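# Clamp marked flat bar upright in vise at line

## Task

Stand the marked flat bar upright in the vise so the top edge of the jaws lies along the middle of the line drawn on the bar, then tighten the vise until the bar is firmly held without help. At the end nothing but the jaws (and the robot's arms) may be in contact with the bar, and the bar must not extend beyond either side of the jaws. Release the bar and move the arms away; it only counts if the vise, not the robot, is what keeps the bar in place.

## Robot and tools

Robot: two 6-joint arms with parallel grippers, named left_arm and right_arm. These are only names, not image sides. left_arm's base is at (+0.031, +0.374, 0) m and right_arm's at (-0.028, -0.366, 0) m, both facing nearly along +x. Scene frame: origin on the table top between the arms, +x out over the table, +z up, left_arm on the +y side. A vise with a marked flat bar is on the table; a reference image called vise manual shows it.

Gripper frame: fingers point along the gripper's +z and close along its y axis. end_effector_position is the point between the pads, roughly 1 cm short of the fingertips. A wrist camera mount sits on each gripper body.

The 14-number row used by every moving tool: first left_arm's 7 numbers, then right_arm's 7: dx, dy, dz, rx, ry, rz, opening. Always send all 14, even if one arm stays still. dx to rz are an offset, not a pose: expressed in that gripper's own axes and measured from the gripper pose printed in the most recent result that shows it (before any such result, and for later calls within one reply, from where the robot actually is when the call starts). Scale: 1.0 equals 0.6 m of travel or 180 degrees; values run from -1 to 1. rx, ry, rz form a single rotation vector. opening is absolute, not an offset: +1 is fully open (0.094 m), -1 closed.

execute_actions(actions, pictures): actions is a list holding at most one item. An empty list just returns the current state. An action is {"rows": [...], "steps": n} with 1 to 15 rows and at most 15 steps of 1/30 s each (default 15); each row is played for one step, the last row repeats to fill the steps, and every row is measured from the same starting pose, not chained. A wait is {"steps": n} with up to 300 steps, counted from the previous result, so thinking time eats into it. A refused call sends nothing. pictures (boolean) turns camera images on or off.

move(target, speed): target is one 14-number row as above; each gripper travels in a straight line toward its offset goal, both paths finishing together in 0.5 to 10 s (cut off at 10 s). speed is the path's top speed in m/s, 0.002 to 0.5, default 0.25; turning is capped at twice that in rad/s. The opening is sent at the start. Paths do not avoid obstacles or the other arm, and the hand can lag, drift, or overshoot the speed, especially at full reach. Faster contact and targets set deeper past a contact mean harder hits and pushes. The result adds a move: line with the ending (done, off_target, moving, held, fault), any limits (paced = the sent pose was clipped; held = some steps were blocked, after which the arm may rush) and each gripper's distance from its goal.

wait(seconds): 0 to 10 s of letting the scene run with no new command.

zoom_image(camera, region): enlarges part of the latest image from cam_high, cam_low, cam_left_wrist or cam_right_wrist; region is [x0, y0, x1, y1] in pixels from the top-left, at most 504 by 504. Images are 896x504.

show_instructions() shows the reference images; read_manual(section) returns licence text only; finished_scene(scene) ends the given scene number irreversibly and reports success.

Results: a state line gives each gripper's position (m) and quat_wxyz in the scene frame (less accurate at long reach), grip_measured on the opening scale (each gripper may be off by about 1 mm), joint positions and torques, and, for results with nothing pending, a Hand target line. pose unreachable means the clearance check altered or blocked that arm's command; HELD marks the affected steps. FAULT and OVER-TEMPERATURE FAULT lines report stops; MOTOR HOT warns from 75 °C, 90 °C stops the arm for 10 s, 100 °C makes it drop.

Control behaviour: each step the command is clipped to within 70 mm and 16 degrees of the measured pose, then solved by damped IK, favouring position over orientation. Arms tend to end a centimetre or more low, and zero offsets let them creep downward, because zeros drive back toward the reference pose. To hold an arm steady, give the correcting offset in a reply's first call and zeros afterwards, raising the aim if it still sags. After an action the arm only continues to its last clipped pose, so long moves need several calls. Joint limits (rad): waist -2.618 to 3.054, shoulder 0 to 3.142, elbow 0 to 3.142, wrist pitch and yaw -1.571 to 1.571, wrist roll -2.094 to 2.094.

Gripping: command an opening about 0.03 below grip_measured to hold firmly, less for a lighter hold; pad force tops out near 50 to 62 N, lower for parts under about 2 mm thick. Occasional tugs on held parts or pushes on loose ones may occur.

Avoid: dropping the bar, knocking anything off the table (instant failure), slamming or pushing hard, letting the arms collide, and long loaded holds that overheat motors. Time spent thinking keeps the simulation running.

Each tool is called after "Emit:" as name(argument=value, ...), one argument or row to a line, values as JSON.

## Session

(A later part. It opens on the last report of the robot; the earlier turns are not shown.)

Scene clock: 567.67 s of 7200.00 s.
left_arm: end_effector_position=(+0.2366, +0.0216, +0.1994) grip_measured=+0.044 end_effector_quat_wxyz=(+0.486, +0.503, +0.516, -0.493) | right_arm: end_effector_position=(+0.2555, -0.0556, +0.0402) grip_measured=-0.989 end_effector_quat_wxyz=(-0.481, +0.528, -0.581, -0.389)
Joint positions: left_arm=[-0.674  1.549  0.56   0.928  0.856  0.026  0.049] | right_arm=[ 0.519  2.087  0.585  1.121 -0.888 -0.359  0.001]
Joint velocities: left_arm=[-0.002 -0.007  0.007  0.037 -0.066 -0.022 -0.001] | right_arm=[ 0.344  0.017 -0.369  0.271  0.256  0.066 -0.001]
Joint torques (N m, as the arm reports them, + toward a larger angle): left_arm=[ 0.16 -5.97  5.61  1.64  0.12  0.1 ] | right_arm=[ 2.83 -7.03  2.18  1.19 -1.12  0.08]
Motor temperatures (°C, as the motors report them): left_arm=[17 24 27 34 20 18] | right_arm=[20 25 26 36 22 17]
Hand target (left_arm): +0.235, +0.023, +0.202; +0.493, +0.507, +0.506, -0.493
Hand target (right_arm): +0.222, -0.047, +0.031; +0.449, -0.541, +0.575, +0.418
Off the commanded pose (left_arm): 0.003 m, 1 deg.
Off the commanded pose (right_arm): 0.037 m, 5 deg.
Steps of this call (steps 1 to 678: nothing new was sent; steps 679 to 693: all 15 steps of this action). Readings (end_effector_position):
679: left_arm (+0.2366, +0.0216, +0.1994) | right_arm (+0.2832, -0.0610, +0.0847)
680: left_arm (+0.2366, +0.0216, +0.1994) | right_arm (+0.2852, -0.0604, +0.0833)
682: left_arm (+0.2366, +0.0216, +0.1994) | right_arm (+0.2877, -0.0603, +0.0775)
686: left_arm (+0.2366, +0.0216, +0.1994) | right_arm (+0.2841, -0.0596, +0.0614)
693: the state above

Emit:
execute_actions(
  actions=[
    {"rows":[[-0.004,-0.002,-0.002,0.002,-0.004,0.007,0,0.0057,0.0704,0.0113,-0.026,0.002,0.012,-1],[-0.004,-0.002,-0.002,0.002,-0.004,0.007,0,0.0008,0.0817,0.0102,-0.026,0.002,0.012,-1],[-0.004,-0.002,-0.002,0.002,-0.004,0.007,0,-0.0059,0.0907,0.009,-0.026,0.002,0.012,-1],[-0.004,-0.002,-0.002,0.002,-0.004,0.007,0,-0.0136,0.0992,0.0076,-0.026,0,0.012,-1],[-0.004,-0.002,-0.002,0.002,-0.004,0.007,0,-0.022,0.1071,0.0061,-0.026,-0.0025,0.012,-1],[-0.004,-0.002,-0.002,0.002,-0.004,0.007,0,-0.0309,0.1136,0.0047,-0.026,-0.005,0.012,-1],[-0.004,-0.002,-0.002,0.002,-0.004,0.007,0,-0.0407,0.1197,0.0022,-0.026,-0.0075,0.012,-1],[-0.004,-0.002,-0.002,0.002,-0.004,0.007,0,-0.0503,0.1233,0.0002,-0.026,-0.01,0.012,-1],[-0.004,-0.002,-0.002,0.002,-0.004,0.007,0,-0.0608,0.1264,-0.002,-0.026,-0.0125,0.012,-1],[-0.004,-0.002,-0.002,0.002,-0.004,0.007,0,-0.0716,0.1286,-0.0041,-0.026,-0.015,0.012,-1],[-0.004,-0.002,-0.002,0.002,-0.004,0.007,0,-0.0824,0.1294,-0.0069,-0.026,-0.0175,0.012,-1],[-0.004,-0.002,-0.002,0.002,-0.004,0.007,0,-0.0939,0.1297,-0.0098,-0.026,-0.02,0.012,-1],[-0.004,-0.002,-0.002,0.002,-0.004,0.007,0,-0.1039,0.1283,-0.0121,-0.026,-0.02,0.012,-1],[-0.004,-0.002,-0.002,0.002,-0.004,0.007,0,-0.1144,0.1262,-0.0144,-0.026,-0.02,0.012,-1],[-0.004,-0.002,-0.002,0.002,-0.004,0.007,0,-0.124,0.1226,-0.0163,-0.026,-0.02,0.012,-1]],"steps":15},
  ],
  pictures=false,
)

Scene clock: 597.87 s of 7200.00 s.
left_arm: end_effector_position=(+0.2366, +0.0216, +0.1994) grip_measured=+0.044 end_effector_quat_wxyz=(+0.486, +0.503, +0.516, -0.493) | right_arm: end_effector_position=(+0.2029, -0.0551, +0.0582) grip_measured=-0.989 end_effector_quat_wxyz=(+0.454, -0.497, +0.628, +0.390)
Joint positions: left_arm=[-0.674  1.549  0.56   0.928  0.856  0.026  0.049] | right_arm=[ 0.646  1.853  0.39   1.077 -0.721 -0.222  0.001]
Joint velocities: left_arm=[-0.002  0.002  0.017 -0.037  0.022  0.007 -0.   ] | right_arm=[ 0.061 -0.886 -0.032 -0.842 -0.125  0.198  0.   ]
Joint torques (N m, as the arm reports them, + toward a larger angle): left_arm=[ 0.15 -5.97  5.62  1.64  0.12  0.1 ] | right_arm=[  2.23 -10.1    7.22   2.82  -1.32  -0.08]
Motor temperatures (°C, as the motors report them): left_arm=[17 24 27 34 20 18] | right_arm=[21 26 24 36 23 17]
Hand target (left_arm): +0.235, +0.023, +0.202; +0.493, +0.508, +0.506, -0.493
Hand target (right_arm): +0.181, -0.038, +0.105; +0.473, -0.524, +0.558, +0.436
Off the commanded pose (left_arm): 0.003 m, 1 deg.
Off the commanded pose (right_arm): 0.060 m, 10 deg.
Steps of this call (steps 1 to 891: nothing new was sent; steps 892 to 906: all 15 steps of this action). Readings (end_effector_position):
892: left_arm (+0.2366, +0.0216, +0.1994) | right_arm (+0.2494, -0.0540, +0.0364)
893: left_arm (+0.2366, +0.0216, +0.1994) | right_arm (+0.2486, -0.0540, +0.0360)
895: left_arm (+0.2366, +0.0216, +0.1994) | right_arm (+0.2444, -0.0544, +0.0352)
899: left_arm (+0.2366, +0.0216, +0.1994) | right_arm (+0.2288, -0.0563, +0.0368)
906: the state above

Emit:
execute_actions(
  actions=[
    {"rows":[[-0.004,-0.002,-0.002,0.002,-0.004,0.007,0,-0.0957,0.0456,-0.0043,-0.0385,-0.035,-0.0216,-1],[-0.004,-0.002,-0.002,0.002,-0.004,0.007,0,-0.1034,0.0428,-0.005,-0.0385,-0.035,-0.0216,-1],[-0.004,-0.002,-0.002,0.002,-0.004,0.007,0,-0.1101,0.0395,-0.0062,-0.0385,-0.035,-0.0216,-1],[-0.004,-0.002,-0.002,0.002,-0.004,0.007,0,-0.117,0.0344,-0.0071,-0.0385,-0.035,-0.0216,-1],[-0.004,-0.002,-0.002,0.002,-0.004,0.007,0,-0.1232,0.0286,-0.0085,-0.037,-0.035,-0.021,-1],[-0.004,-0.002,-0.002,0.002,-0.004,0.007,0,-0.1298,0.0207,-0.0096,-0.035,-0.035,-0.021,-1],[-0.004,-0.002,-0.002,0.002,-0.004,0.007,0,-0.1354,0.0125,-0.0112,-0.033,-0.035,-0.021,-1],[-0.004,-0.002,-0.002,0.002,-0.004,0.007,0,-0.1402,0.0037,-0.0134,-0.031,-0.035,-0.02,-1],[-0.004,-0.002,-0.002,0.002,-0.004,0.007,0,-0.1432,-0.0038,-0.0153,-0.029,-0.035,-0.02,-1],[-0.004,-0.002,-0.002,0.002,-0.004,0.007,0,-0.1458,-0.0117,-0.017,-0.027,-0.035,-0.02,-1],[-0.004,-0.002,-0.002,0.002,-0.004,0.007,0,-0.1472,-0.0202,-0.0182,-0.025,-0.035,-0.019,-1],[-0.004,-0.002,-0.002,0.002,-0.004,0.007,0,-0.1471,-0.0283,-0.0191,-0.023,-0.035,-0.019,-1],[-0.004,-0.002,-0.002,0.002,-0.004,0.007,0,-0.1465,-0.0372,-0.0197,-0.022,-0.035,-0.019,-1],[-0.004,-0.002,-0.002,0.002,-0.004,0.007,0,-0.1446,-0.0472,-0.0206,-0.022,-0.035,-0.019,-1],[-0.004,-0.002,-0.002,0.002,-0.004,0.007,0,-0.1419,-0.0568,-0.0204,-0.022,-0.035,-0.019,-1]],"steps":15},
  ],
  pictures=false,
)

Emit:
execute_actions(
  actions=[
    {"rows":[[-0.004,-0.002,-0.002,0.002,-0.004,0.007,0,-0.0434,-0.0559,0.0001,0.007,-0.018,-0.0236,-1],[-0.004,-0.002,-0.002,0.002,-0.004,0.007,0,-0.0407,-0.0651,0.0005,0.007,-0.018,-0.0236,-1],[-0.004,-0.002,-0.002,0.002,-0.004,0.007,0,-0.0373,-0.0746,0.002,0.007,-0.018,-0.0236,-1],[-0.004,-0.002,-0.002,0.002,-0.004,0.007,0,-0.0328,-0.0844,0.0024,0.007,-0.018,-0.0236,-1],[-0.004,-0.002,-0.002,0.002,-0.004,0.007,0,-0.0278,-0.0943,0.0039,0.007,-0.018,-0.0236,-1],[-0.004,-0.002,-0.002,0.002,-0.004,0.007,0,-0.022,-0.1043,0.0059,0.007,-0.018,-0.0236,-1],[-0.004,-0.002,-0.002,0.002,-0.004,0.007,0,-0.0154,-0.1135,0.0081,0.007,-0.018,-0.0236,-1],[-0.004,-0.002,-0.002,0.002,-0.004,0.007,0,-0.0079,-0.1227,0.0101,0.007,-0.018,-0.0236,-1],[-0.004,-0.002,-0.002,0.002,-0.004,0.007,0,-0.0004,-0.13,0.0126,0.007,-0.0165,-0.0236,-1],[-0.004,-0.002,-0.002,0.002,-0.004,0.007,0,0.0073,-0.1368,0.0143,0.007,-0.015,-0.0236,-1],[-0.004,-0.002,-0.002,0.002,-0.004,0.007,0,0.0164,-0.1419,0.0169,0.007,-0.0135,-0.0236,-1],[-0.004,-0.002,-0.002,0.002,-0.004,0.007,0,0.0262,-0.1455,0.0196,0.007,-0.012,-0.0236,-1],[-0.004,-0.002,-0.002,0.002,-0.004,0.007,0,0.0369,-0.148,0.0223,0.007,-0.0105,-0.0236,-1],[-0.004,-0.002,-0.002,0.002,-0.004,0.007,0,0.0485,-0.1482,0.0249,0.007,-0.009,-0.0236,-1],[-0.004,-0.002,-0.002,0.002,-0.004,0.007,0,0.0597,-0.1478,0.0274,0.007,-0.007,-0.0236,-1]],"steps":15},
  ],
  pictures=false,
)

Emit:
execute_actions(
  actions=[
    {"rows":[[-0.004,-0.002,-0.002,0.002,-0.004,0.007,0,0.0655,-0.0369,0.009,0.03,0.019,0.005,-1],[-0.004,-0.002,-0.002,0.002,-0.004,0.007,0,0.0763,-0.0307,0.0106,0.03,0.021,0.005,-1],[-0.004,-0.002,-0.002,0.002,-0.004,0.007,0,0.087,-0.0239,0.0121,0.03,0.023,0.005,-1],[-0.004,-0.002,-0.002,0.002,-0.004,0.007,0,0.0972,-0.017,0.0143,0.029,0.025,0.005,-1],[-0.004,-0.002,-0.002,0.002,-0.004,0.007,0,0.1059,-0.0084,0.0163,0.028,0.027,0.005,-1],[-0.004,-0.002,-0.002,0.002,-0.004,0.007,0,0.112,0.0017,0.0178,0.0265,0.029,0.005,-1],[-0.004,-0.002,-0.002,0.002,-0.004,0.007,0,0.1163,0.0125,0.0189,0.025,0.029,0.004,-1],[-0.004,-0.002,-0.002,0.002,-0.004,0.007,0,0.12,0.0225,0.0209,0.0235,0.029,0.004,-1],[-0.004,-0.002,-0.002,0.002,-0.004,0.007,0,0.1214,0.0314,0.0225,0.022,0.029,0.004,-1],[-0.004,-0.002,-0.002,0.002,-0.004,0.007,0,0.1227,0.041,0.025,0.0205,0.029,0.004,-1],[-0.004,-0.002,-0.002,0.002,-0.004,0.007,0,0.1223,0.0511,0.0272,0.019,0.029,0.003,-1],[-0.004,-0.002,-0.002,0.002,-0.004,0.007,0,0.122,0.0601,0.0294,0.0175,0.029,0.003,-1],[-0.004,-0.002,-0.002,0.002,-0.004,0.007,0,0.1216,0.0695,0.0316,0.016,0.029,0.003,-1],[-0.004,-0.002,-0.002,0.002,-0.004,0.007,0,0.1206,0.0779,0.0337,0.0145,0.029,0.002,-1],[-0.004,-0.002,-0.002,0.002,-0.004,0.007,0,0.1179,0.0873,0.0356,0.013,0.029,0.002,-1]],"steps":15},
  ],
)

Scene clock: 658.37 s of 7200.00 s.
left_arm: end_effector_position=(+0.2366, +0.0216, +0.1994) grip_measured=+0.044 end_effector_quat_wxyz=(+0.487, +0.504, +0.516, -0.493) | right_arm: end_effector_position=(+0.2170, -0.0518, +0.1219) grip_measured=-0.989 end_effector_quat_wxyz=(+0.448, -0.505, +0.595, +0.435)
Joint positions: left_arm=[-0.674  1.549  0.56   0.928  0.856  0.027  0.049] | right_arm=[ 0.576  1.661  0.531  0.773 -0.892 -0.216  0.001]
Joint velocities: left_arm=[-0.002  0.027 -0.002  0.007 -0.022  0.007 -0.001] | right_arm=[-0.388  0.12   0.364 -0.11  -0.3   -0.183  0.001]
Joint torques (N m, as the arm reports them, + toward a larger angle): left_arm=[ 0.15 -5.97  5.61  1.63  0.12  0.1 ] | right_arm=[-1.13 -5.19 10.73  1.87  0.25 -0.05]
Motor temperatures (°C, as the motors report them): left_arm=[17 24 27 35 20 18] | right_arm=[20 28 26 43 23 17]
Hand target (left_arm): +0.235, +0.023, +0.202; +0.493, +0.508, +0.506, -0.493
Hand target (right_arm): +0.241, -0.053, +0.141; +0.483, -0.509, +0.574, +0.423
Off the commanded pose (left_arm): 0.003 m, 1 deg.
Off the commanded pose (right_arm): 0.032 m, 5 deg.
Steps of this call (steps 1 to 1800: nothing new was sent; steps 1801 to 1815: all 15 steps of this action). Readings (end_effector_position):
1801: left_arm (+0.2366, +0.0216, +0.1994) | right_arm (+0.1851, -0.0493, +0.0718)
1802: left_arm (+0.2366, +0.0216, +0.1994) | right_arm (+0.1847, -0.0496, +0.0741)
1804: left_arm (+0.2366, +0.0216, +0.1994) | right_arm (+0.1826, -0.0496, +0.0814)
1808: left_arm (+0.2366, +0.0216, +0.1994) | right_arm (+0.1875, -0.0475, +0.0984)
1815: the state above

Scene clock: 658.87 s of 7200.00 s.
left_arm: end_effector_position=(+0.2366, +0.0216, +0.1994) grip_measured=+0.044 end_effector_quat_wxyz=(+0.487, +0.504, +0.516, -0.493) | right_arm: end_effector_position=(+0.2881, -0.0529, +0.1020) grip_measured=-0.989 end_effector_quat_wxyz=(-0.474, +0.522, -0.557, -0.440)
Joint positions: left_arm=[-0.674  1.549  0.56   0.928  0.856  0.027  0.049] | right_arm=[ 0.449  1.971  0.77   0.862 -1.052 -0.302  0.001]
Joint velocities: left_arm=[-0.007  0.007 -0.002 -0.037 -0.066 -0.066 -0.   ] | right_arm=[-0.042  0.574  0.1    0.418  0.095 -0.212  0.001]
Joint torques (N m, as the arm reports them, + toward a larger angle): left_arm=[ 0.16 -5.97  5.62  1.63  0.12  0.1 ] | right_arm=[-0.27 -5.9   6.63  0.85  0.21 -0.06]
Motor temperatures (°C, as the motors report them): left_arm=[17 24 27 35 20 18] | right_arm=[20 28 26 43 23 17]
Hand target (left_arm): +0.235, +0.023, +0.202; +0.493, +0.508, +0.506, -0.493
Hand target (right_arm): +0.300, -0.056, +0.078; -0.474, +0.518, -0.577, -0.417
Off the commanded pose (left_arm): 0.003 m, 1 deg.
Off the commanded pose (right_arm): 0.029 m, 3 deg.
Steps of this call (steps 1 to 15: all 15 steps of this action). Readings (end_effector_position):
1: left_arm (+0.2366, +0.0216, +0.1994) | right_arm (+0.2225, -0.0529, +0.1243)
2: left_arm (+0.2366, +0.0216, +0.1994) | right_arm (+0.2286, -0.0536, +0.1256)
4: left_arm (+0.2366, +0.0216, +0.1994) | right_arm (+0.2376, -0.0533, +0.1256)
8: left_arm (+0.2366, +0.0216, +0.1994) | right_arm (+0.2535, -0.0514, +0.1233)
15: the state above

Scene clock: 659.37 s of 7200.00 s.
left_arm: end_effector_position=(+0.2366, +0.0216, +0.1994) grip_measured=+0.044 end_effector_quat_wxyz=(+0.487, +0.504, +0.516, -0.493) | right_arm: end_effector_position=(+0.2638, -0.0496, +0.0372) grip_measured=-0.989 end_effector_quat_wxyz=(+0.477, -0.523, +0.592, +0.386)
Joint positions: left_arm=[-0.674  1.549  0.56   0.928  0.856  0.027  0.049] | right_arm=[ 0.53   2.101  0.623  1.089 -0.861 -0.344  0.001]
Joint velocities: left_arm=[ 0.012 -0.007 -0.002  0.037  0.022 -0.037 -0.001] | right_arm=[ 0.315 -0.012 -0.349  0.403  0.359  0.066 -0.   ]
Joint torques (N m, as the arm reports them, + toward a larger angle): left_arm=[ 0.15 -5.97  5.61  1.63  0.12  0.1 ] | right_arm=[ 2.25 -7.8   2.73  1.21 -0.89  0.06]
Motor temperatures (°C, as the motors report them): left_arm=[17 24 27 35 20 18] | right_arm=[20 28 26 43 23 17]
Hand target (left_arm): +0.235, +0.023, +0.202; +0.493, +0.508, +0.506, -0.492
Hand target (right_arm): +0.237, -0.041, +0.030; +0.455, -0.532, +0.589, +0.405
Off the commanded pose (left_arm): 0.003 m, 1 deg.
Off the commanded pose (right_arm): 0.030 m, 3 deg.
Steps of this call (steps 1 to 15: all 15 steps of this action). Readings (end_effector_position):
1: left_arm (+0.2366, +0.0216, +0.1994) | right_arm (+0.2905, -0.0531, +0.0956)
2: left_arm (+0.2366, +0.0216, +0.1994) | right_arm (+0.2919, -0.0533, +0.0894)
4: left_arm (+0.2366, +0.0216, +0.1994) | right_arm (+0.2966, -0.0540, +0.0772)
8: left_arm (+0.2366, +0.0216, +0.1994) | right_arm (+0.2886, -0.0537, +0.0566)
15: the state above

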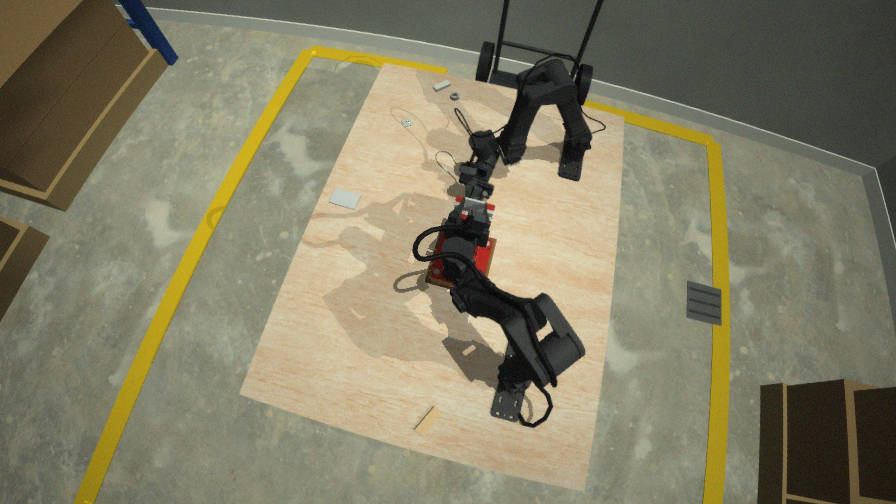

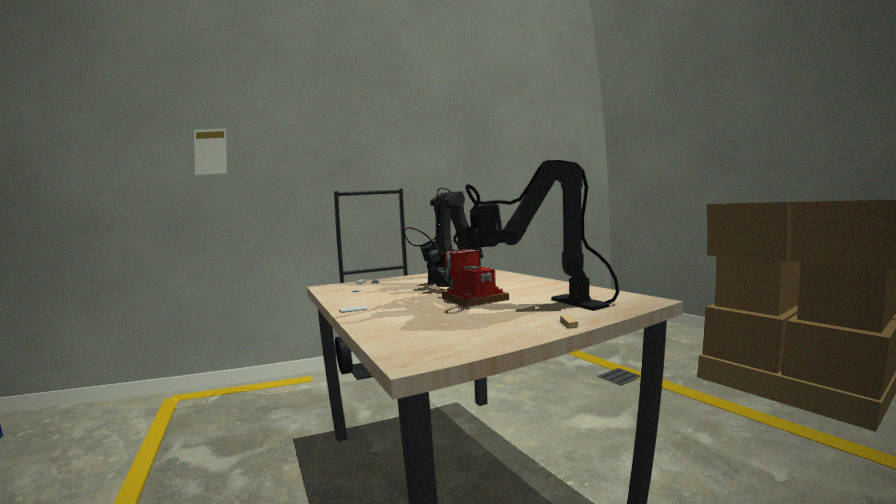

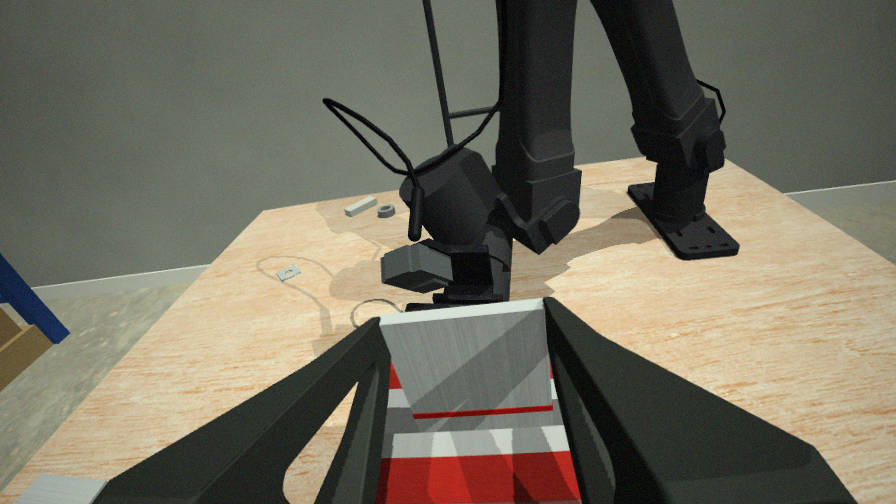

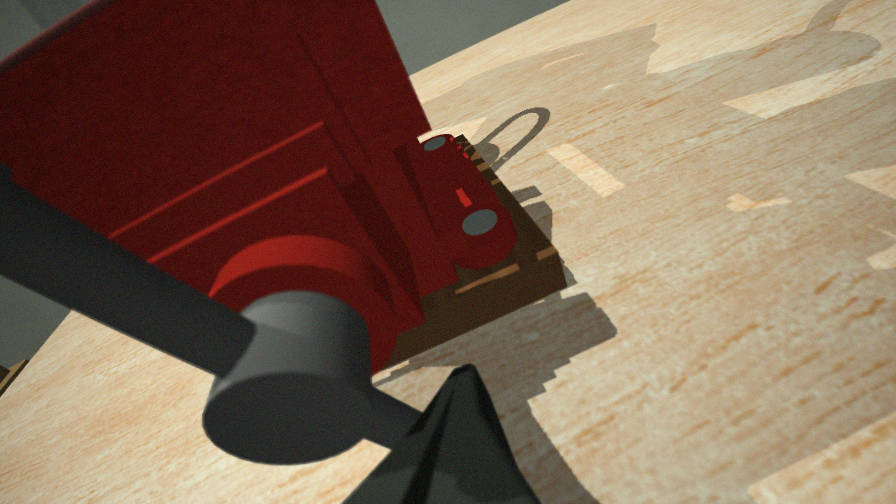

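Emit:
zoom_image(
  camera="cam_high",
  region=[445, 160, 525, 230],
)

Emit:
zoom_image(
  camera="cam_left_wrist",
  region=[360, 330, 590, 480],
)

Region (445, 160, 525, 230) of cam_high's 896x504 image, scaled by 6.300, with more detail than that image has; it fills the top 441 rows of this view, and the rest is white.

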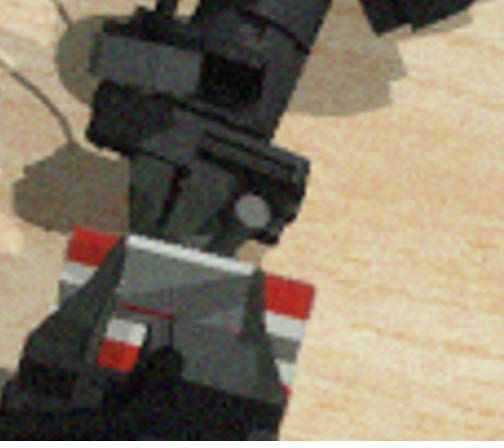

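Region (360, 330, 590, 480) of cam_left_wrist's 896x504 image, scaled by 2.191, with more detail than that image has; it fills the top 329 rows of this view, and the rest is white.

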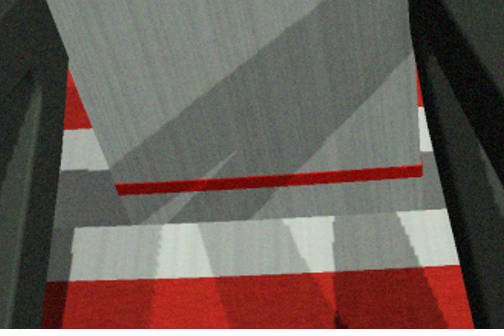

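Emit:
execute_actions(
  actions=[
    {"rows":[[-0.0035,-0.002,-0.003,0.002,-0.004,0.007,0,0.008,0.0583,0.0076,-0.021,0,0.006,-1],[-0.003,-0.002,-0.0045,0.002,-0.004,0.007,0,0.006,0.0717,0.0066,-0.024,-0.001,0.006,-1],[-0.0025,-0.0025,-0.006,0.002,-0.004,0.007,0,0.0023,0.0837,0.0055,-0.027,-0.0025,0.006,-1],[-0.002,-0.0025,-0.0075,0.002,-0.004,0.007,0,-0.0029,0.0949,0.004,-0.03,-0.0025,0.006,-1],[-0.001,-0.003,-0.009,0.002,-0.004,0.007,0,-0.0096,0.1046,0.0015,-0.03,-0.0045,0.006,-1],[0,-0.0033,-0.0107,0.002,-0.004,0.007,0,-0.0171,0.1135,-0.001,-0.03,-0.007,0.006,-1],[0,-0.0033,-0.0107,0.002,-0.004,0.007,0,-0.0255,0.1216,-0.0028,-0.03,-0.0095,0.006,-1],[0,-0.0033,-0.0107,0.002,-0.004,0.007,0,-0.0357,0.1289,-0.0049,-0.03,-0.012,0.006,-1],[0,-0.0033,-0.0107,0.002,-0.004,0.007,0,-0.0464,0.1343,-0.0077,-0.03,-0.0145,0.006,-1],[0,-0.0033,-0.0107,0.002,-0.004,0.007,0,-0.0579,0.1381,-0.0105,-0.03,-0.017,0.006,-1],[0,-0.0033,-0.0107,0.002,-0.004,0.007,0,-0.0694,0.141,-0.0131,-0.03,-0.0195,0.006,-1],[0,-0.0033,-0.0107,0.002,-0.004,0.007,0,-0.0817,0.1426,-0.0158,-0.03,-0.022,0.006,-1],[0,-0.0033,-0.0107,0.002,-0.004,0.007,0,-0.0938,0.1425,-0.0189,-0.03,-0.0245,0.006,-1],[0,-0.0033,-0.0107,0.002,-0.004,0.007,0,-0.1051,0.1412,-0.0217,-0.03,-0.0245,0.006,-1],[0,-0.0033,-0.0107,0.002,-0.004,0.007,0,-0.1164,0.1391,-0.0243,-0.03,-0.0245,0.006,-1]],"steps":15},
  ],
  pictures=false,
)

Emit:
execute_actions(
  actions=[
    {"steps":12},
  ],
)

Scene clock: 705.57 s of 7200.00 s.
left_arm: end_effector_position=(+0.2374, +0.0230, +0.2003) grip_measured=+0.044 end_effector_quat_wxyz=(+0.488, +0.505, +0.514, -0.493) | right_arm: end_effector_position=(+0.2065, -0.0518, +0.0528) grip_measured=-0.989 end_effector_quat_wxyz=(+0.457, -0.497, +0.627, +0.388)
Joint positions: left_arm=[-0.667  1.549  0.56   0.932  0.865  0.029  0.049] | right_arm=[ 0.651  1.9    0.404  1.117 -0.711 -0.22   0.001]
Joint velocities: left_arm=[-0.007 -0.012 -0.002  0.007  0.081  0.022 -0.   ] | right_arm=[ 0.134 -0.906 -0.139 -0.813 -0.037  0.125 -0.001]
Joint torques (N m, as the arm reports them, + toward a larger angle): left_arm=[ 0.52 -6.63  4.27  1.67  0.16  0.1 ] | right_arm=[  2.69 -10.39   6.5    2.82  -1.47   0.05]
Motor temperatures (°C, as the motors report them): left_arm=[17 24 27 35 20 18] | right_arm=[21 27 24 40 23 17]
Hand target (left_arm): +0.234, +0.028, +0.200; +0.493, +0.508, +0.506, -0.492
Hand target (right_arm): +0.181, -0.034, +0.099; +0.473, -0.524, +0.558, +0.437
Off the commanded pose (left_arm): 0.006 m, 1 deg.
Off the commanded pose (right_arm): 0.062 m, 10 deg.
Steps of this call (steps 1 to 1371: nothing new was sent; steps 1372 to 1386: all 15 steps of this action). Readings (end_effector_position):
1372: left_arm (+0.2366, +0.0216, +0.1994) | right_arm (+0.2548, -0.0462, +0.0338)
1373: left_arm (+0.2366, +0.0216, +0.1994) | right_arm (+0.2542, -0.0468, +0.0336)
1375: left_arm (+0.2363, +0.0216, +0.1994) | right_arm (+0.2511, -0.0479, +0.0327)
1379: left_arm (+0.2372, +0.0226, +0.1998) | right_arm (+0.2357, -0.0510, +0.0318)
1386: the state above

Scene clock: 705.97 s of 7200.00 s.
left_arm: end_effector_position=(+0.2373, +0.0230, +0.2003) grip_measured=+0.044 end_effector_quat_wxyz=(+0.488, +0.505, +0.513, -0.494) | right_arm: end_effector_position=(+0.1869, -0.0446, +0.0661) grip_measured=-0.989 end_effector_quat_wxyz=(+0.438, -0.507, +0.612, +0.420)
Joint positions: left_arm=[-0.667  1.549  0.56   0.933  0.866  0.029  0.049] | right_arm=[ 0.679  1.834  0.399  1.059 -0.767 -0.195  0.001]
Joint velocities: left_arm=[ 0.007 -0.007  0.007  0.051 -0.007  0.066 -0.001] | right_arm=[-0.007  0.002  0.007 -0.037  0.007  0.037 -0.001]
Joint torques (N m, as the arm reports them, + toward a larger angle): left_arm=[ 0.52 -6.64  4.28  1.67  0.14  0.1 ] | right_arm=[ 1.27 -9.39  6.44  2.19 -0.76 -0.03]
Motor temperatures (°C, as the motors report them): left_arm=[17 24 27 35 20 18] | right_arm=[21 27 24 40 23 17]
Hand target (left_arm): +0.235, +0.028, +0.200; +0.493, +0.508, +0.506, -0.492
Hand target (right_arm): +0.181, -0.034, +0.099; +0.473, -0.524, +0.558, +0.437
Off the commanded pose (left_arm): 0.006 m, 1 deg.
Off the commanded pose (right_arm): 0.041 m, 8 deg.
Steps of this call (steps 1 to 12: nothing new was sent). Readings (end_effector_position):
1: left_arm (+0.2374, +0.0230, +0.2003) | right_arm (+0.2047, -0.0516, +0.0574)
2: left_arm (+0.2374, +0.0230, +0.2003) | right_arm (+0.2029, -0.0512, +0.0611)
4: left_arm (+0.2374, +0.0230, +0.2003) | right_arm (+0.1981, -0.0490, +0.0650)
8: left_arm (+0.2373, +0.0230, +0.2003) | right_arm (+0.1883, -0.0450, +0.0660)
12: the state above

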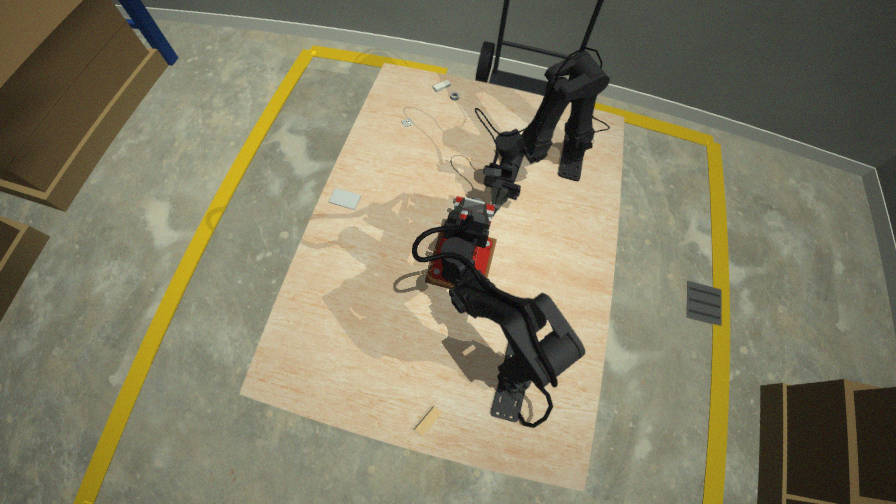

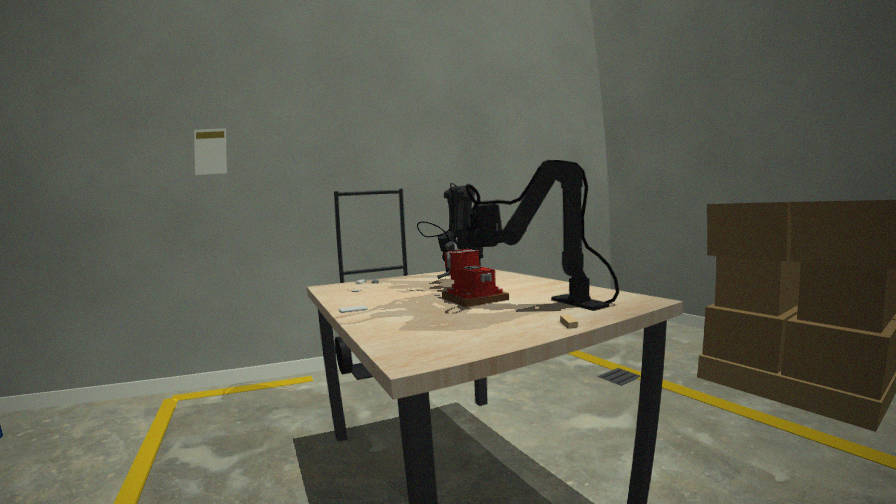

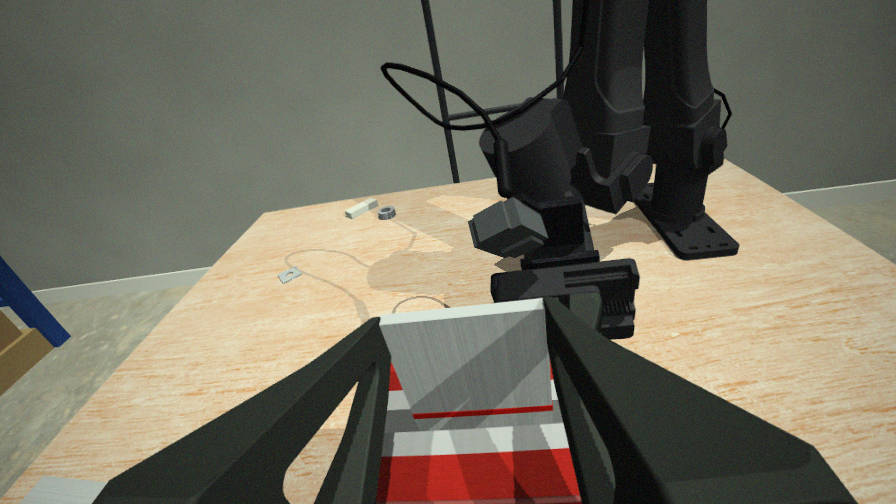

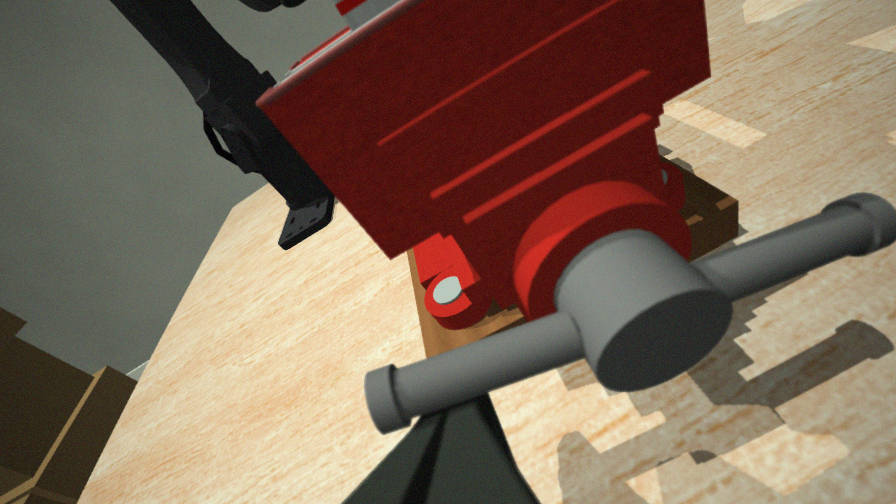

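Emit:
zoom_image(
  camera="cam_right_wrist",
  region=[300, 0, 430, 70],
)

Region (300, 0, 430, 70) of cam_right_wrist's 896x504 image, scaled by 3.877, with more detail than that image has; it fills the top 271 rows of this view, and the rest is white.

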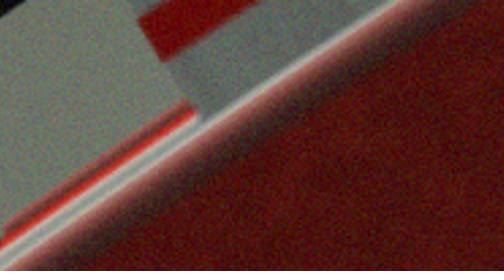

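Emit:
execute_actions(
  actions=[
    {"rows":[[0.001,-0.005,-0.008,0.001,-0.002,0.005,0,-0.0728,0.0156,-0.0012,-0.015,-0.0286,-0.026,-1],[0.0025,-0.006,-0.0075,0.001,-0.002,0.005,0,-0.0827,0.0139,-0.0035,-0.015,-0.0286,-0.026,-1],[0.004,-0.0065,-0.007,0.001,-0.002,0.005,0,-0.0927,0.0113,-0.0058,-0.015,-0.0286,-0.026,-1],[0.0053,-0.0071,-0.0065,0.001,-0.002,0.005,0,-0.1018,0.0069,-0.0085,-0.015,-0.0286,-0.026,-1],[0.0053,-0.0071,-0.0065,0.001,-0.002,0.005,0,-0.1097,0.0014,-0.0106,-0.0135,-0.0286,-0.026,-1],[0.0053,-0.0071,-0.0065,0.001,-0.002,0.005,0,-0.1164,-0.0064,-0.0122,-0.0115,-0.0286,-0.025,-1],[0.0053,-0.0071,-0.0065,0.001,-0.002,0.005,0,-0.1221,-0.0143,-0.0144,-0.0095,-0.0286,-0.025,-1],[0.0053,-0.0071,-0.0065,0.001,-0.002,0.005,0,-0.127,-0.0229,-0.0171,-0.0075,-0.0286,-0.025,-1],[0.0053,-0.0071,-0.0065,0.001,-0.002,0.005,0,-0.1302,-0.0302,-0.0195,-0.0055,-0.0286,-0.024,-1],[0.0053,-0.0071,-0.0065,0.001,-0.002,0.005,0,-0.1329,-0.0379,-0.0217,-0.0035,-0.0286,-0.024,-1],[0.0053,-0.0071,-0.0065,0.001,-0.002,0.005,0,-0.1344,-0.0463,-0.0236,-0.0015,-0.0286,-0.024,-1],[0.0053,-0.0071,-0.0065,0.001,-0.002,0.005,0,-0.1344,-0.0544,-0.0251,0.0005,-0.0286,-0.023,-1],[0.0053,-0.0071,-0.0065,0.001,-0.002,0.005,0,-0.134,-0.0631,-0.0263,0.0017,-0.0286,-0.023,-1],[0.0053,-0.0071,-0.0065,0.001,-0.002,0.005,0,-0.1324,-0.073,-0.0272,0.0017,-0.0286,-0.023,-1],[0.0053,-0.0071,-0.0065,0.001,-0.002,0.005,0,-0.1298,-0.0826,-0.0278,0.0017,-0.0286,-0.023,-1]],"steps":15},
  ],
  pictures=false,
)

Emit:
execute_actions(
  actions=[
    {"rows":[[-0.003,-0.002,-0.002,0.001,-0.003,0.004,0,-0.0402,-0.0522,0.0005,0.007,-0.0155,-0.022,-1],[-0.003,-0.002,-0.002,0.001,-0.003,0.004,0,-0.0374,-0.061,0.001,0.007,-0.0155,-0.022,-1],[-0.003,-0.002,-0.002,0.001,-0.003,0.004,0,-0.033,-0.0702,0.0025,0.007,-0.0155,-0.022,-1],[-0.003,-0.002,-0.002,0.001,-0.003,0.004,0,-0.0285,-0.0795,0.003,0.007,-0.0155,-0.022,-1],[-0.003,-0.002,-0.002,0.001,-0.003,0.004,0,-0.0235,-0.089,0.0047,0.007,-0.0155,-0.022,-1],[-0.003,-0.002,-0.002,0.001,-0.003,0.004,0,-0.017,-0.0978,0.006,0.007,-0.0155,-0.022,-1],[-0.003,-0.002,-0.002,0.001,-0.003,0.004,0,-0.01,-0.1065,0.0083,0.007,-0.0155,-0.022,-1],[-0.003,-0.002,-0.002,0.001,-0.003,0.004,0,-0.002,-0.115,0.0105,0.007,-0.0155,-0.022,-1],[-0.003,-0.002,-0.002,0.001,-0.003,0.004,0,0.0066,-0.122,0.0127,0.007,-0.014,-0.022,-1],[-0.003,-0.002,-0.002,0.001,-0.003,0.004,0,0.0159,-0.129,0.015,0.007,-0.0125,-0.022,-1],[-0.003,-0.002,-0.002,0.001,-0.003,0.004,0,0.0254,-0.1335,0.0176,0.007,-0.011,-0.022,-1],[-0.003,-0.002,-0.002,0.001,-0.003,0.004,0,0.0355,-0.1365,0.0203,0.007,-0.0095,-0.022,-1],[-0.003,-0.002,-0.002,0.001,-0.003,0.004,0,0.0462,-0.1388,0.023,0.007,-0.008,-0.022,-1],[-0.003,-0.002,-0.002,0.001,-0.003,0.004,0,0.0574,-0.138,0.0254,0.007,-0.0065,-0.022,-1],[-0.003,-0.002,-0.002,0.001,-0.003,0.004,0,0.0692,-0.137,0.028,0.007,-0.005,-0.022,-1]],"steps":15},
  ],
  pictures=false,
)

Emit:
execute_actions(
  actions=[
    {"rows":[[-0.003,-0.002,-0.002,0.001,-0.003,0.004,0,0.0596,-0.03,0.0083,0.025,0.018,0.005,-1],[-0.003,-0.002,-0.002,0.001,-0.003,0.004,0,0.0693,-0.0233,0.0096,0.025,0.019,0.005,-1],[-0.003,-0.002,-0.002,0.001,-0.003,0.004,0,0.0775,-0.015,0.0115,0.025,0.02,0.005,-1],[-0.003,-0.002,-0.002,0.001,-0.003,0.004,0,0.084,-0.005,0.013,0.025,0.02,0.005,-1],[-0.003,-0.002,-0.002,0.001,-0.003,0.004,0,0.089,0.0067,0.0137,0.025,0.02,0.005,-1]],"steps":10},
  ],
)

Scene clock: 766.47 s of 7200.00 s.
left_arm: end_effector_position=(+0.2350, +0.0249, +0.1954) grip_measured=+0.044 end_effector_quat_wxyz=(+0.484, +0.505, +0.517, -0.494) | right_arm: end_effector_position=(+0.2173, -0.0487, +0.1223) grip_measured=-0.989 end_effector_quat_wxyz=(+0.449, -0.506, +0.596, +0.434)
Joint positions: left_arm=[-0.667  1.549  0.544  0.938  0.866  0.03   0.049] | right_arm=[ 0.586  1.664  0.538  0.772 -0.88  -0.213  0.001]
Joint velocities: left_arm=[-0.012  0.012 -0.002 -0.022 -0.007  0.022 -0.   ] | right_arm=[-0.379  0.125  0.349 -0.168 -0.374 -0.051  0.   ]
Joint torques (N m, as the arm reports them, + toward a larger angle): left_arm=[ 0.11 -6.33  4.97  1.67  0.07  0.1 ] | right_arm=[-1.28 -4.83 10.68  1.86  0.23 -0.09]
Motor temperatures (°C, as the motors report them): left_arm=[17 24 26 35 20 18] | right_arm=[20 29 25 46 23 17]
Hand target (left_arm): +0.233, +0.027, +0.197; +0.492, +0.508, +0.507, -0.492
Hand target (right_arm): +0.241, -0.050, +0.141; +0.482, -0.508, +0.575, +0.422
Off the commanded pose (left_arm): 0.004 m, 2 deg.
Off the commanded pose (right_arm): 0.032 m, 5 deg.
Steps of this call (steps 1 to 1800: nothing new was sent; steps 1801 to 1815: all 15 steps of this action). Readings (end_effector_position):
1801: left_arm (+0.2373, +0.0230, +0.2004) | right_arm (+0.1866, -0.0448, +0.0670)
1802: left_arm (+0.2373, +0.0230, +0.2004) | right_arm (+0.1862, -0.0451, +0.0693)
1804: left_arm (+0.2370, +0.0233, +0.2000) | right_arm (+0.1843, -0.0456, +0.0774)
1808: left_arm (+0.2352, +0.0247, +0.1959) | right_arm (+0.1881, -0.0446, +0.0980)
1815: the state above

Scene clock: 766.97 s of 7200.00 s.
left_arm: end_effector_position=(+0.2350, +0.0249, +0.1954) grip_measured=+0.044 end_effector_quat_wxyz=(+0.484, +0.505, +0.517, -0.494) | right_arm: end_effector_position=(+0.2791, -0.0494, +0.1000) grip_measured=-0.989 end_effector_quat_wxyz=(-0.469, +0.525, -0.555, -0.442)
Joint positions: left_arm=[-0.667  1.549  0.544  0.938  0.866  0.03   0.049] | right_arm=[ 0.467  1.964  0.749  0.872 -1.046 -0.302  0.001]
Joint velocities: left_arm=[-0.012 -0.002  0.002 -0.051 -0.066 -0.037 -0.001] | right_arm=[-0.076  0.564  0.081  0.418  0.051 -0.242 -0.001]
Joint torques (N m, as the arm reports them, + toward a larger angle): left_arm=[ 0.07 -6.1   5.49  1.59  0.08  0.04] | right_arm=[-0.38 -5.22  6.4   0.8   0.34 -0.06]
Motor temperatures (°C, as the motors report them): left_arm=[17 24 26 35 20 18] | right_arm=[20 29 25 45 23 17]
Hand target (left_arm): +0.234, +0.026, +0.197; +0.489, +0.507, +0.510, -0.494
Hand target (right_arm): +0.293, -0.054, +0.074; -0.471, +0.519, -0.580, -0.415
Off the commanded pose (left_arm): 0.002 m, 1 deg.
Off the commanded pose (right_arm): 0.032 m, 4 deg.
Steps of this call (steps 1 to 15: all 15 steps of this action). Readings (end_effector_position):
1: left_arm (+0.2350, +0.0249, +0.1954) | right_arm (+0.2225, -0.0498, +0.1245)
2: left_arm (+0.2350, +0.0249, +0.1954) | right_arm (+0.2283, -0.0504, +0.1257)
4: left_arm (+0.2350, +0.0249, +0.1954) | right_arm (+0.2363, -0.0500, +0.1253)
8: left_arm (+0.2350, +0.0249, +0.1954) | right_arm (+0.2499, -0.0485, +0.1219)
15: the state above

Scene clock: 767.30 s of 7200.00 s.
left_arm: end_effector_position=(+0.2350, +0.0249, +0.1954) grip_measured=+0.044 end_effector_quat_wxyz=(+0.484, +0.505, +0.517, -0.494) | right_arm: end_effector_position=(+0.2843, -0.0518, +0.0658) grip_measured=-0.989 end_effector_quat_wxyz=(-0.490, +0.519, -0.573, -0.403)
Joint positions: left_arm=[-0.667  1.549  0.544  0.938  0.866  0.03   0.049] | right_arm=[ 0.48   2.061  0.698  1.024 -0.942 -0.326  0.001]
Joint velocities: left_arm=[ 0.007 -0.002 -0.007  0.022 -0.007 -0.007 -0.   ] | right_arm=[ 0.037  0.105 -0.061  0.198  0.139 -0.051 -0.001]
Joint torques (N m, as the arm reports them, + toward a larger angle): left_arm=[ 0.08 -6.09  5.47  1.59  0.07  0.04] | right_arm=[ 1.28 -6.57  3.45  1.13 -0.25  0.01]
Motor temperatures (°C, as the motors report them): left_arm=[17 24 26 35 20 18] | right_arm=[20 29 25 45 23 17]
Hand target (left_arm): +0.234, +0.026, +0.197; +0.489, +0.507, +0.510, -0.494
Hand target (right_arm): +0.274, -0.051, +0.047; +0.468, -0.517, +0.591, +0.407
Off the commanded pose (left_arm): 0.002 m, 1 deg.
Off the commanded pose (right_arm): 0.022 m, 3 deg.
Steps of this call (steps 1 to 10: all 10 steps of this action). Readings (end_effector_position):
1: left_arm (+0.2350, +0.0249, +0.1954) | right_arm (+0.2812, -0.0496, +0.0947)
2: left_arm (+0.2350, +0.0249, +0.1954) | right_arm (+0.2831, -0.0498, +0.0900)
4: left_arm (+0.2350, +0.0249, +0.1954) | right_arm (+0.2871, -0.0503, +0.0819)
8: left_arm (+0.2350, +0.0249, +0.1954) | right_arm (+0.2842, -0.0519, +0.0689)
10: the state above

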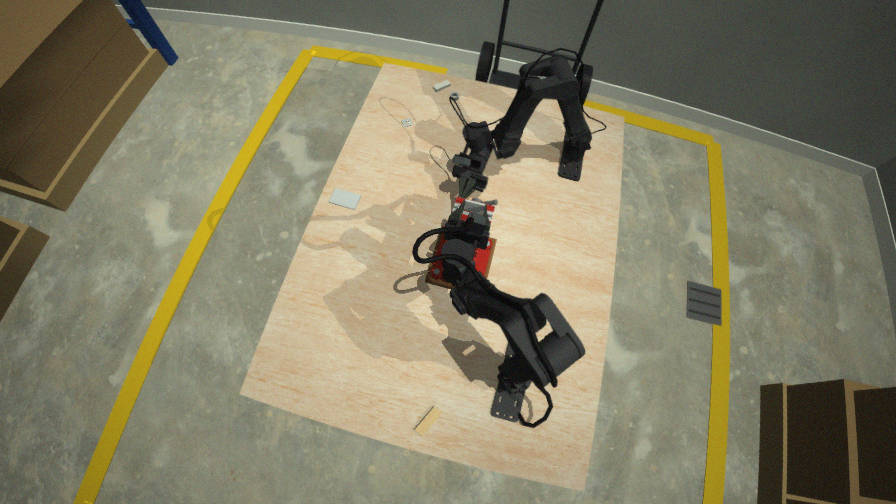

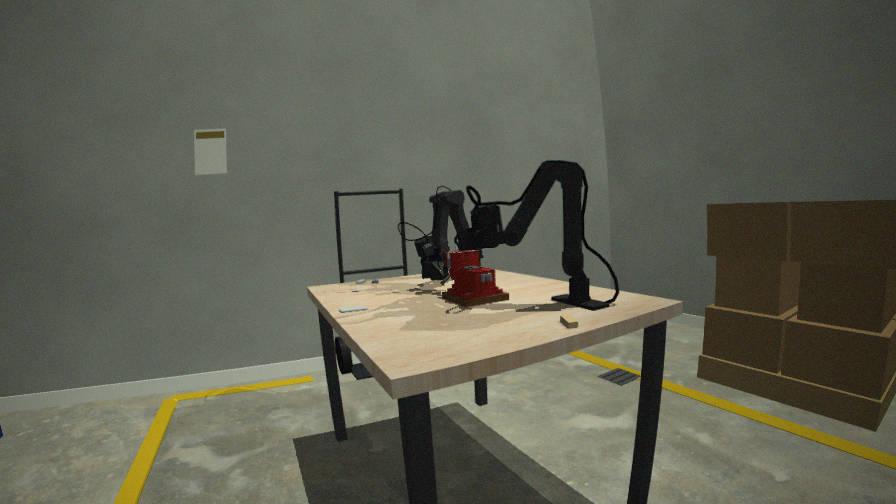

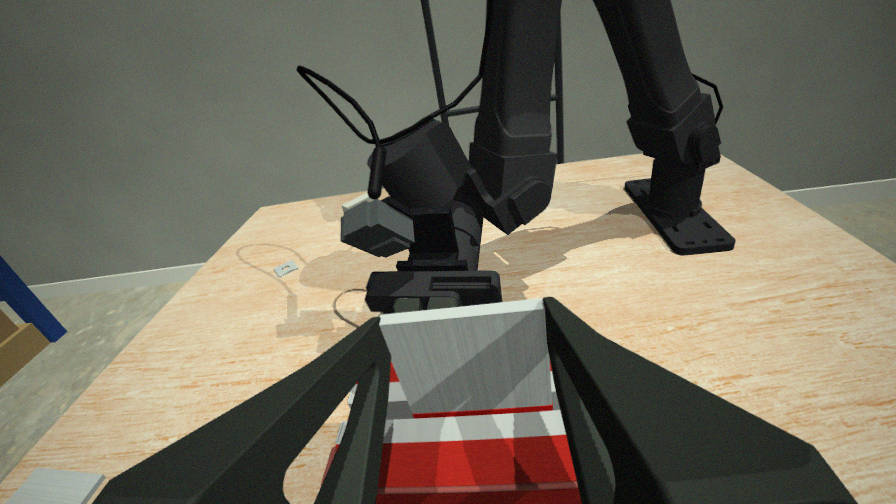

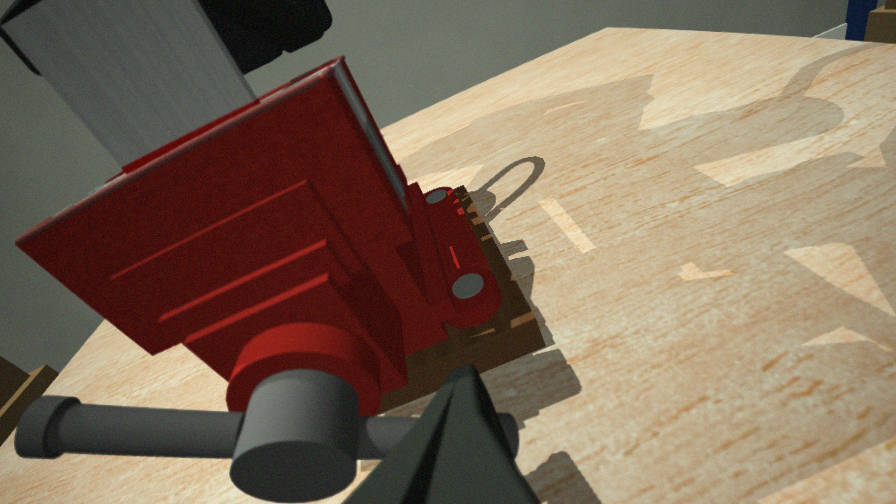

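Emit:
zoom_image(
  camera="cam_right_wrist",
  region=[100, 70, 290, 200],
)

Emit:
zoom_image(
  camera="cam_left_wrist",
  region=[360, 330, 590, 480],
)

Region (100, 70, 290, 200) of cam_right_wrist's 896x504 image, scaled by 2.653, with more detail than that image has; it fills the top 345 rows of this view, and the rest is white.

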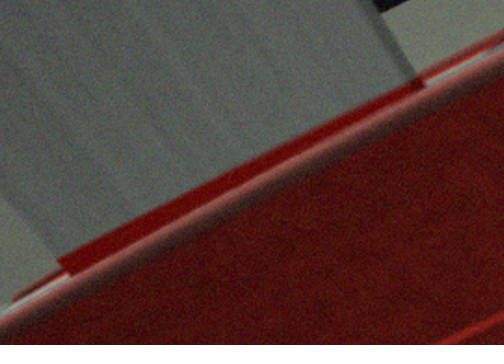

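Region (360, 330, 590, 480) of cam_left_wrist's 896x504 image, scaled by 2.191, with more detail than that image has; it fills the top 329 rows of this view, and the rest is white.

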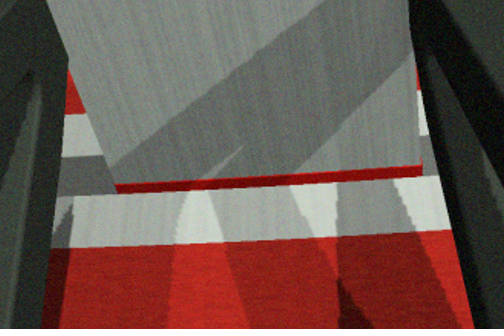

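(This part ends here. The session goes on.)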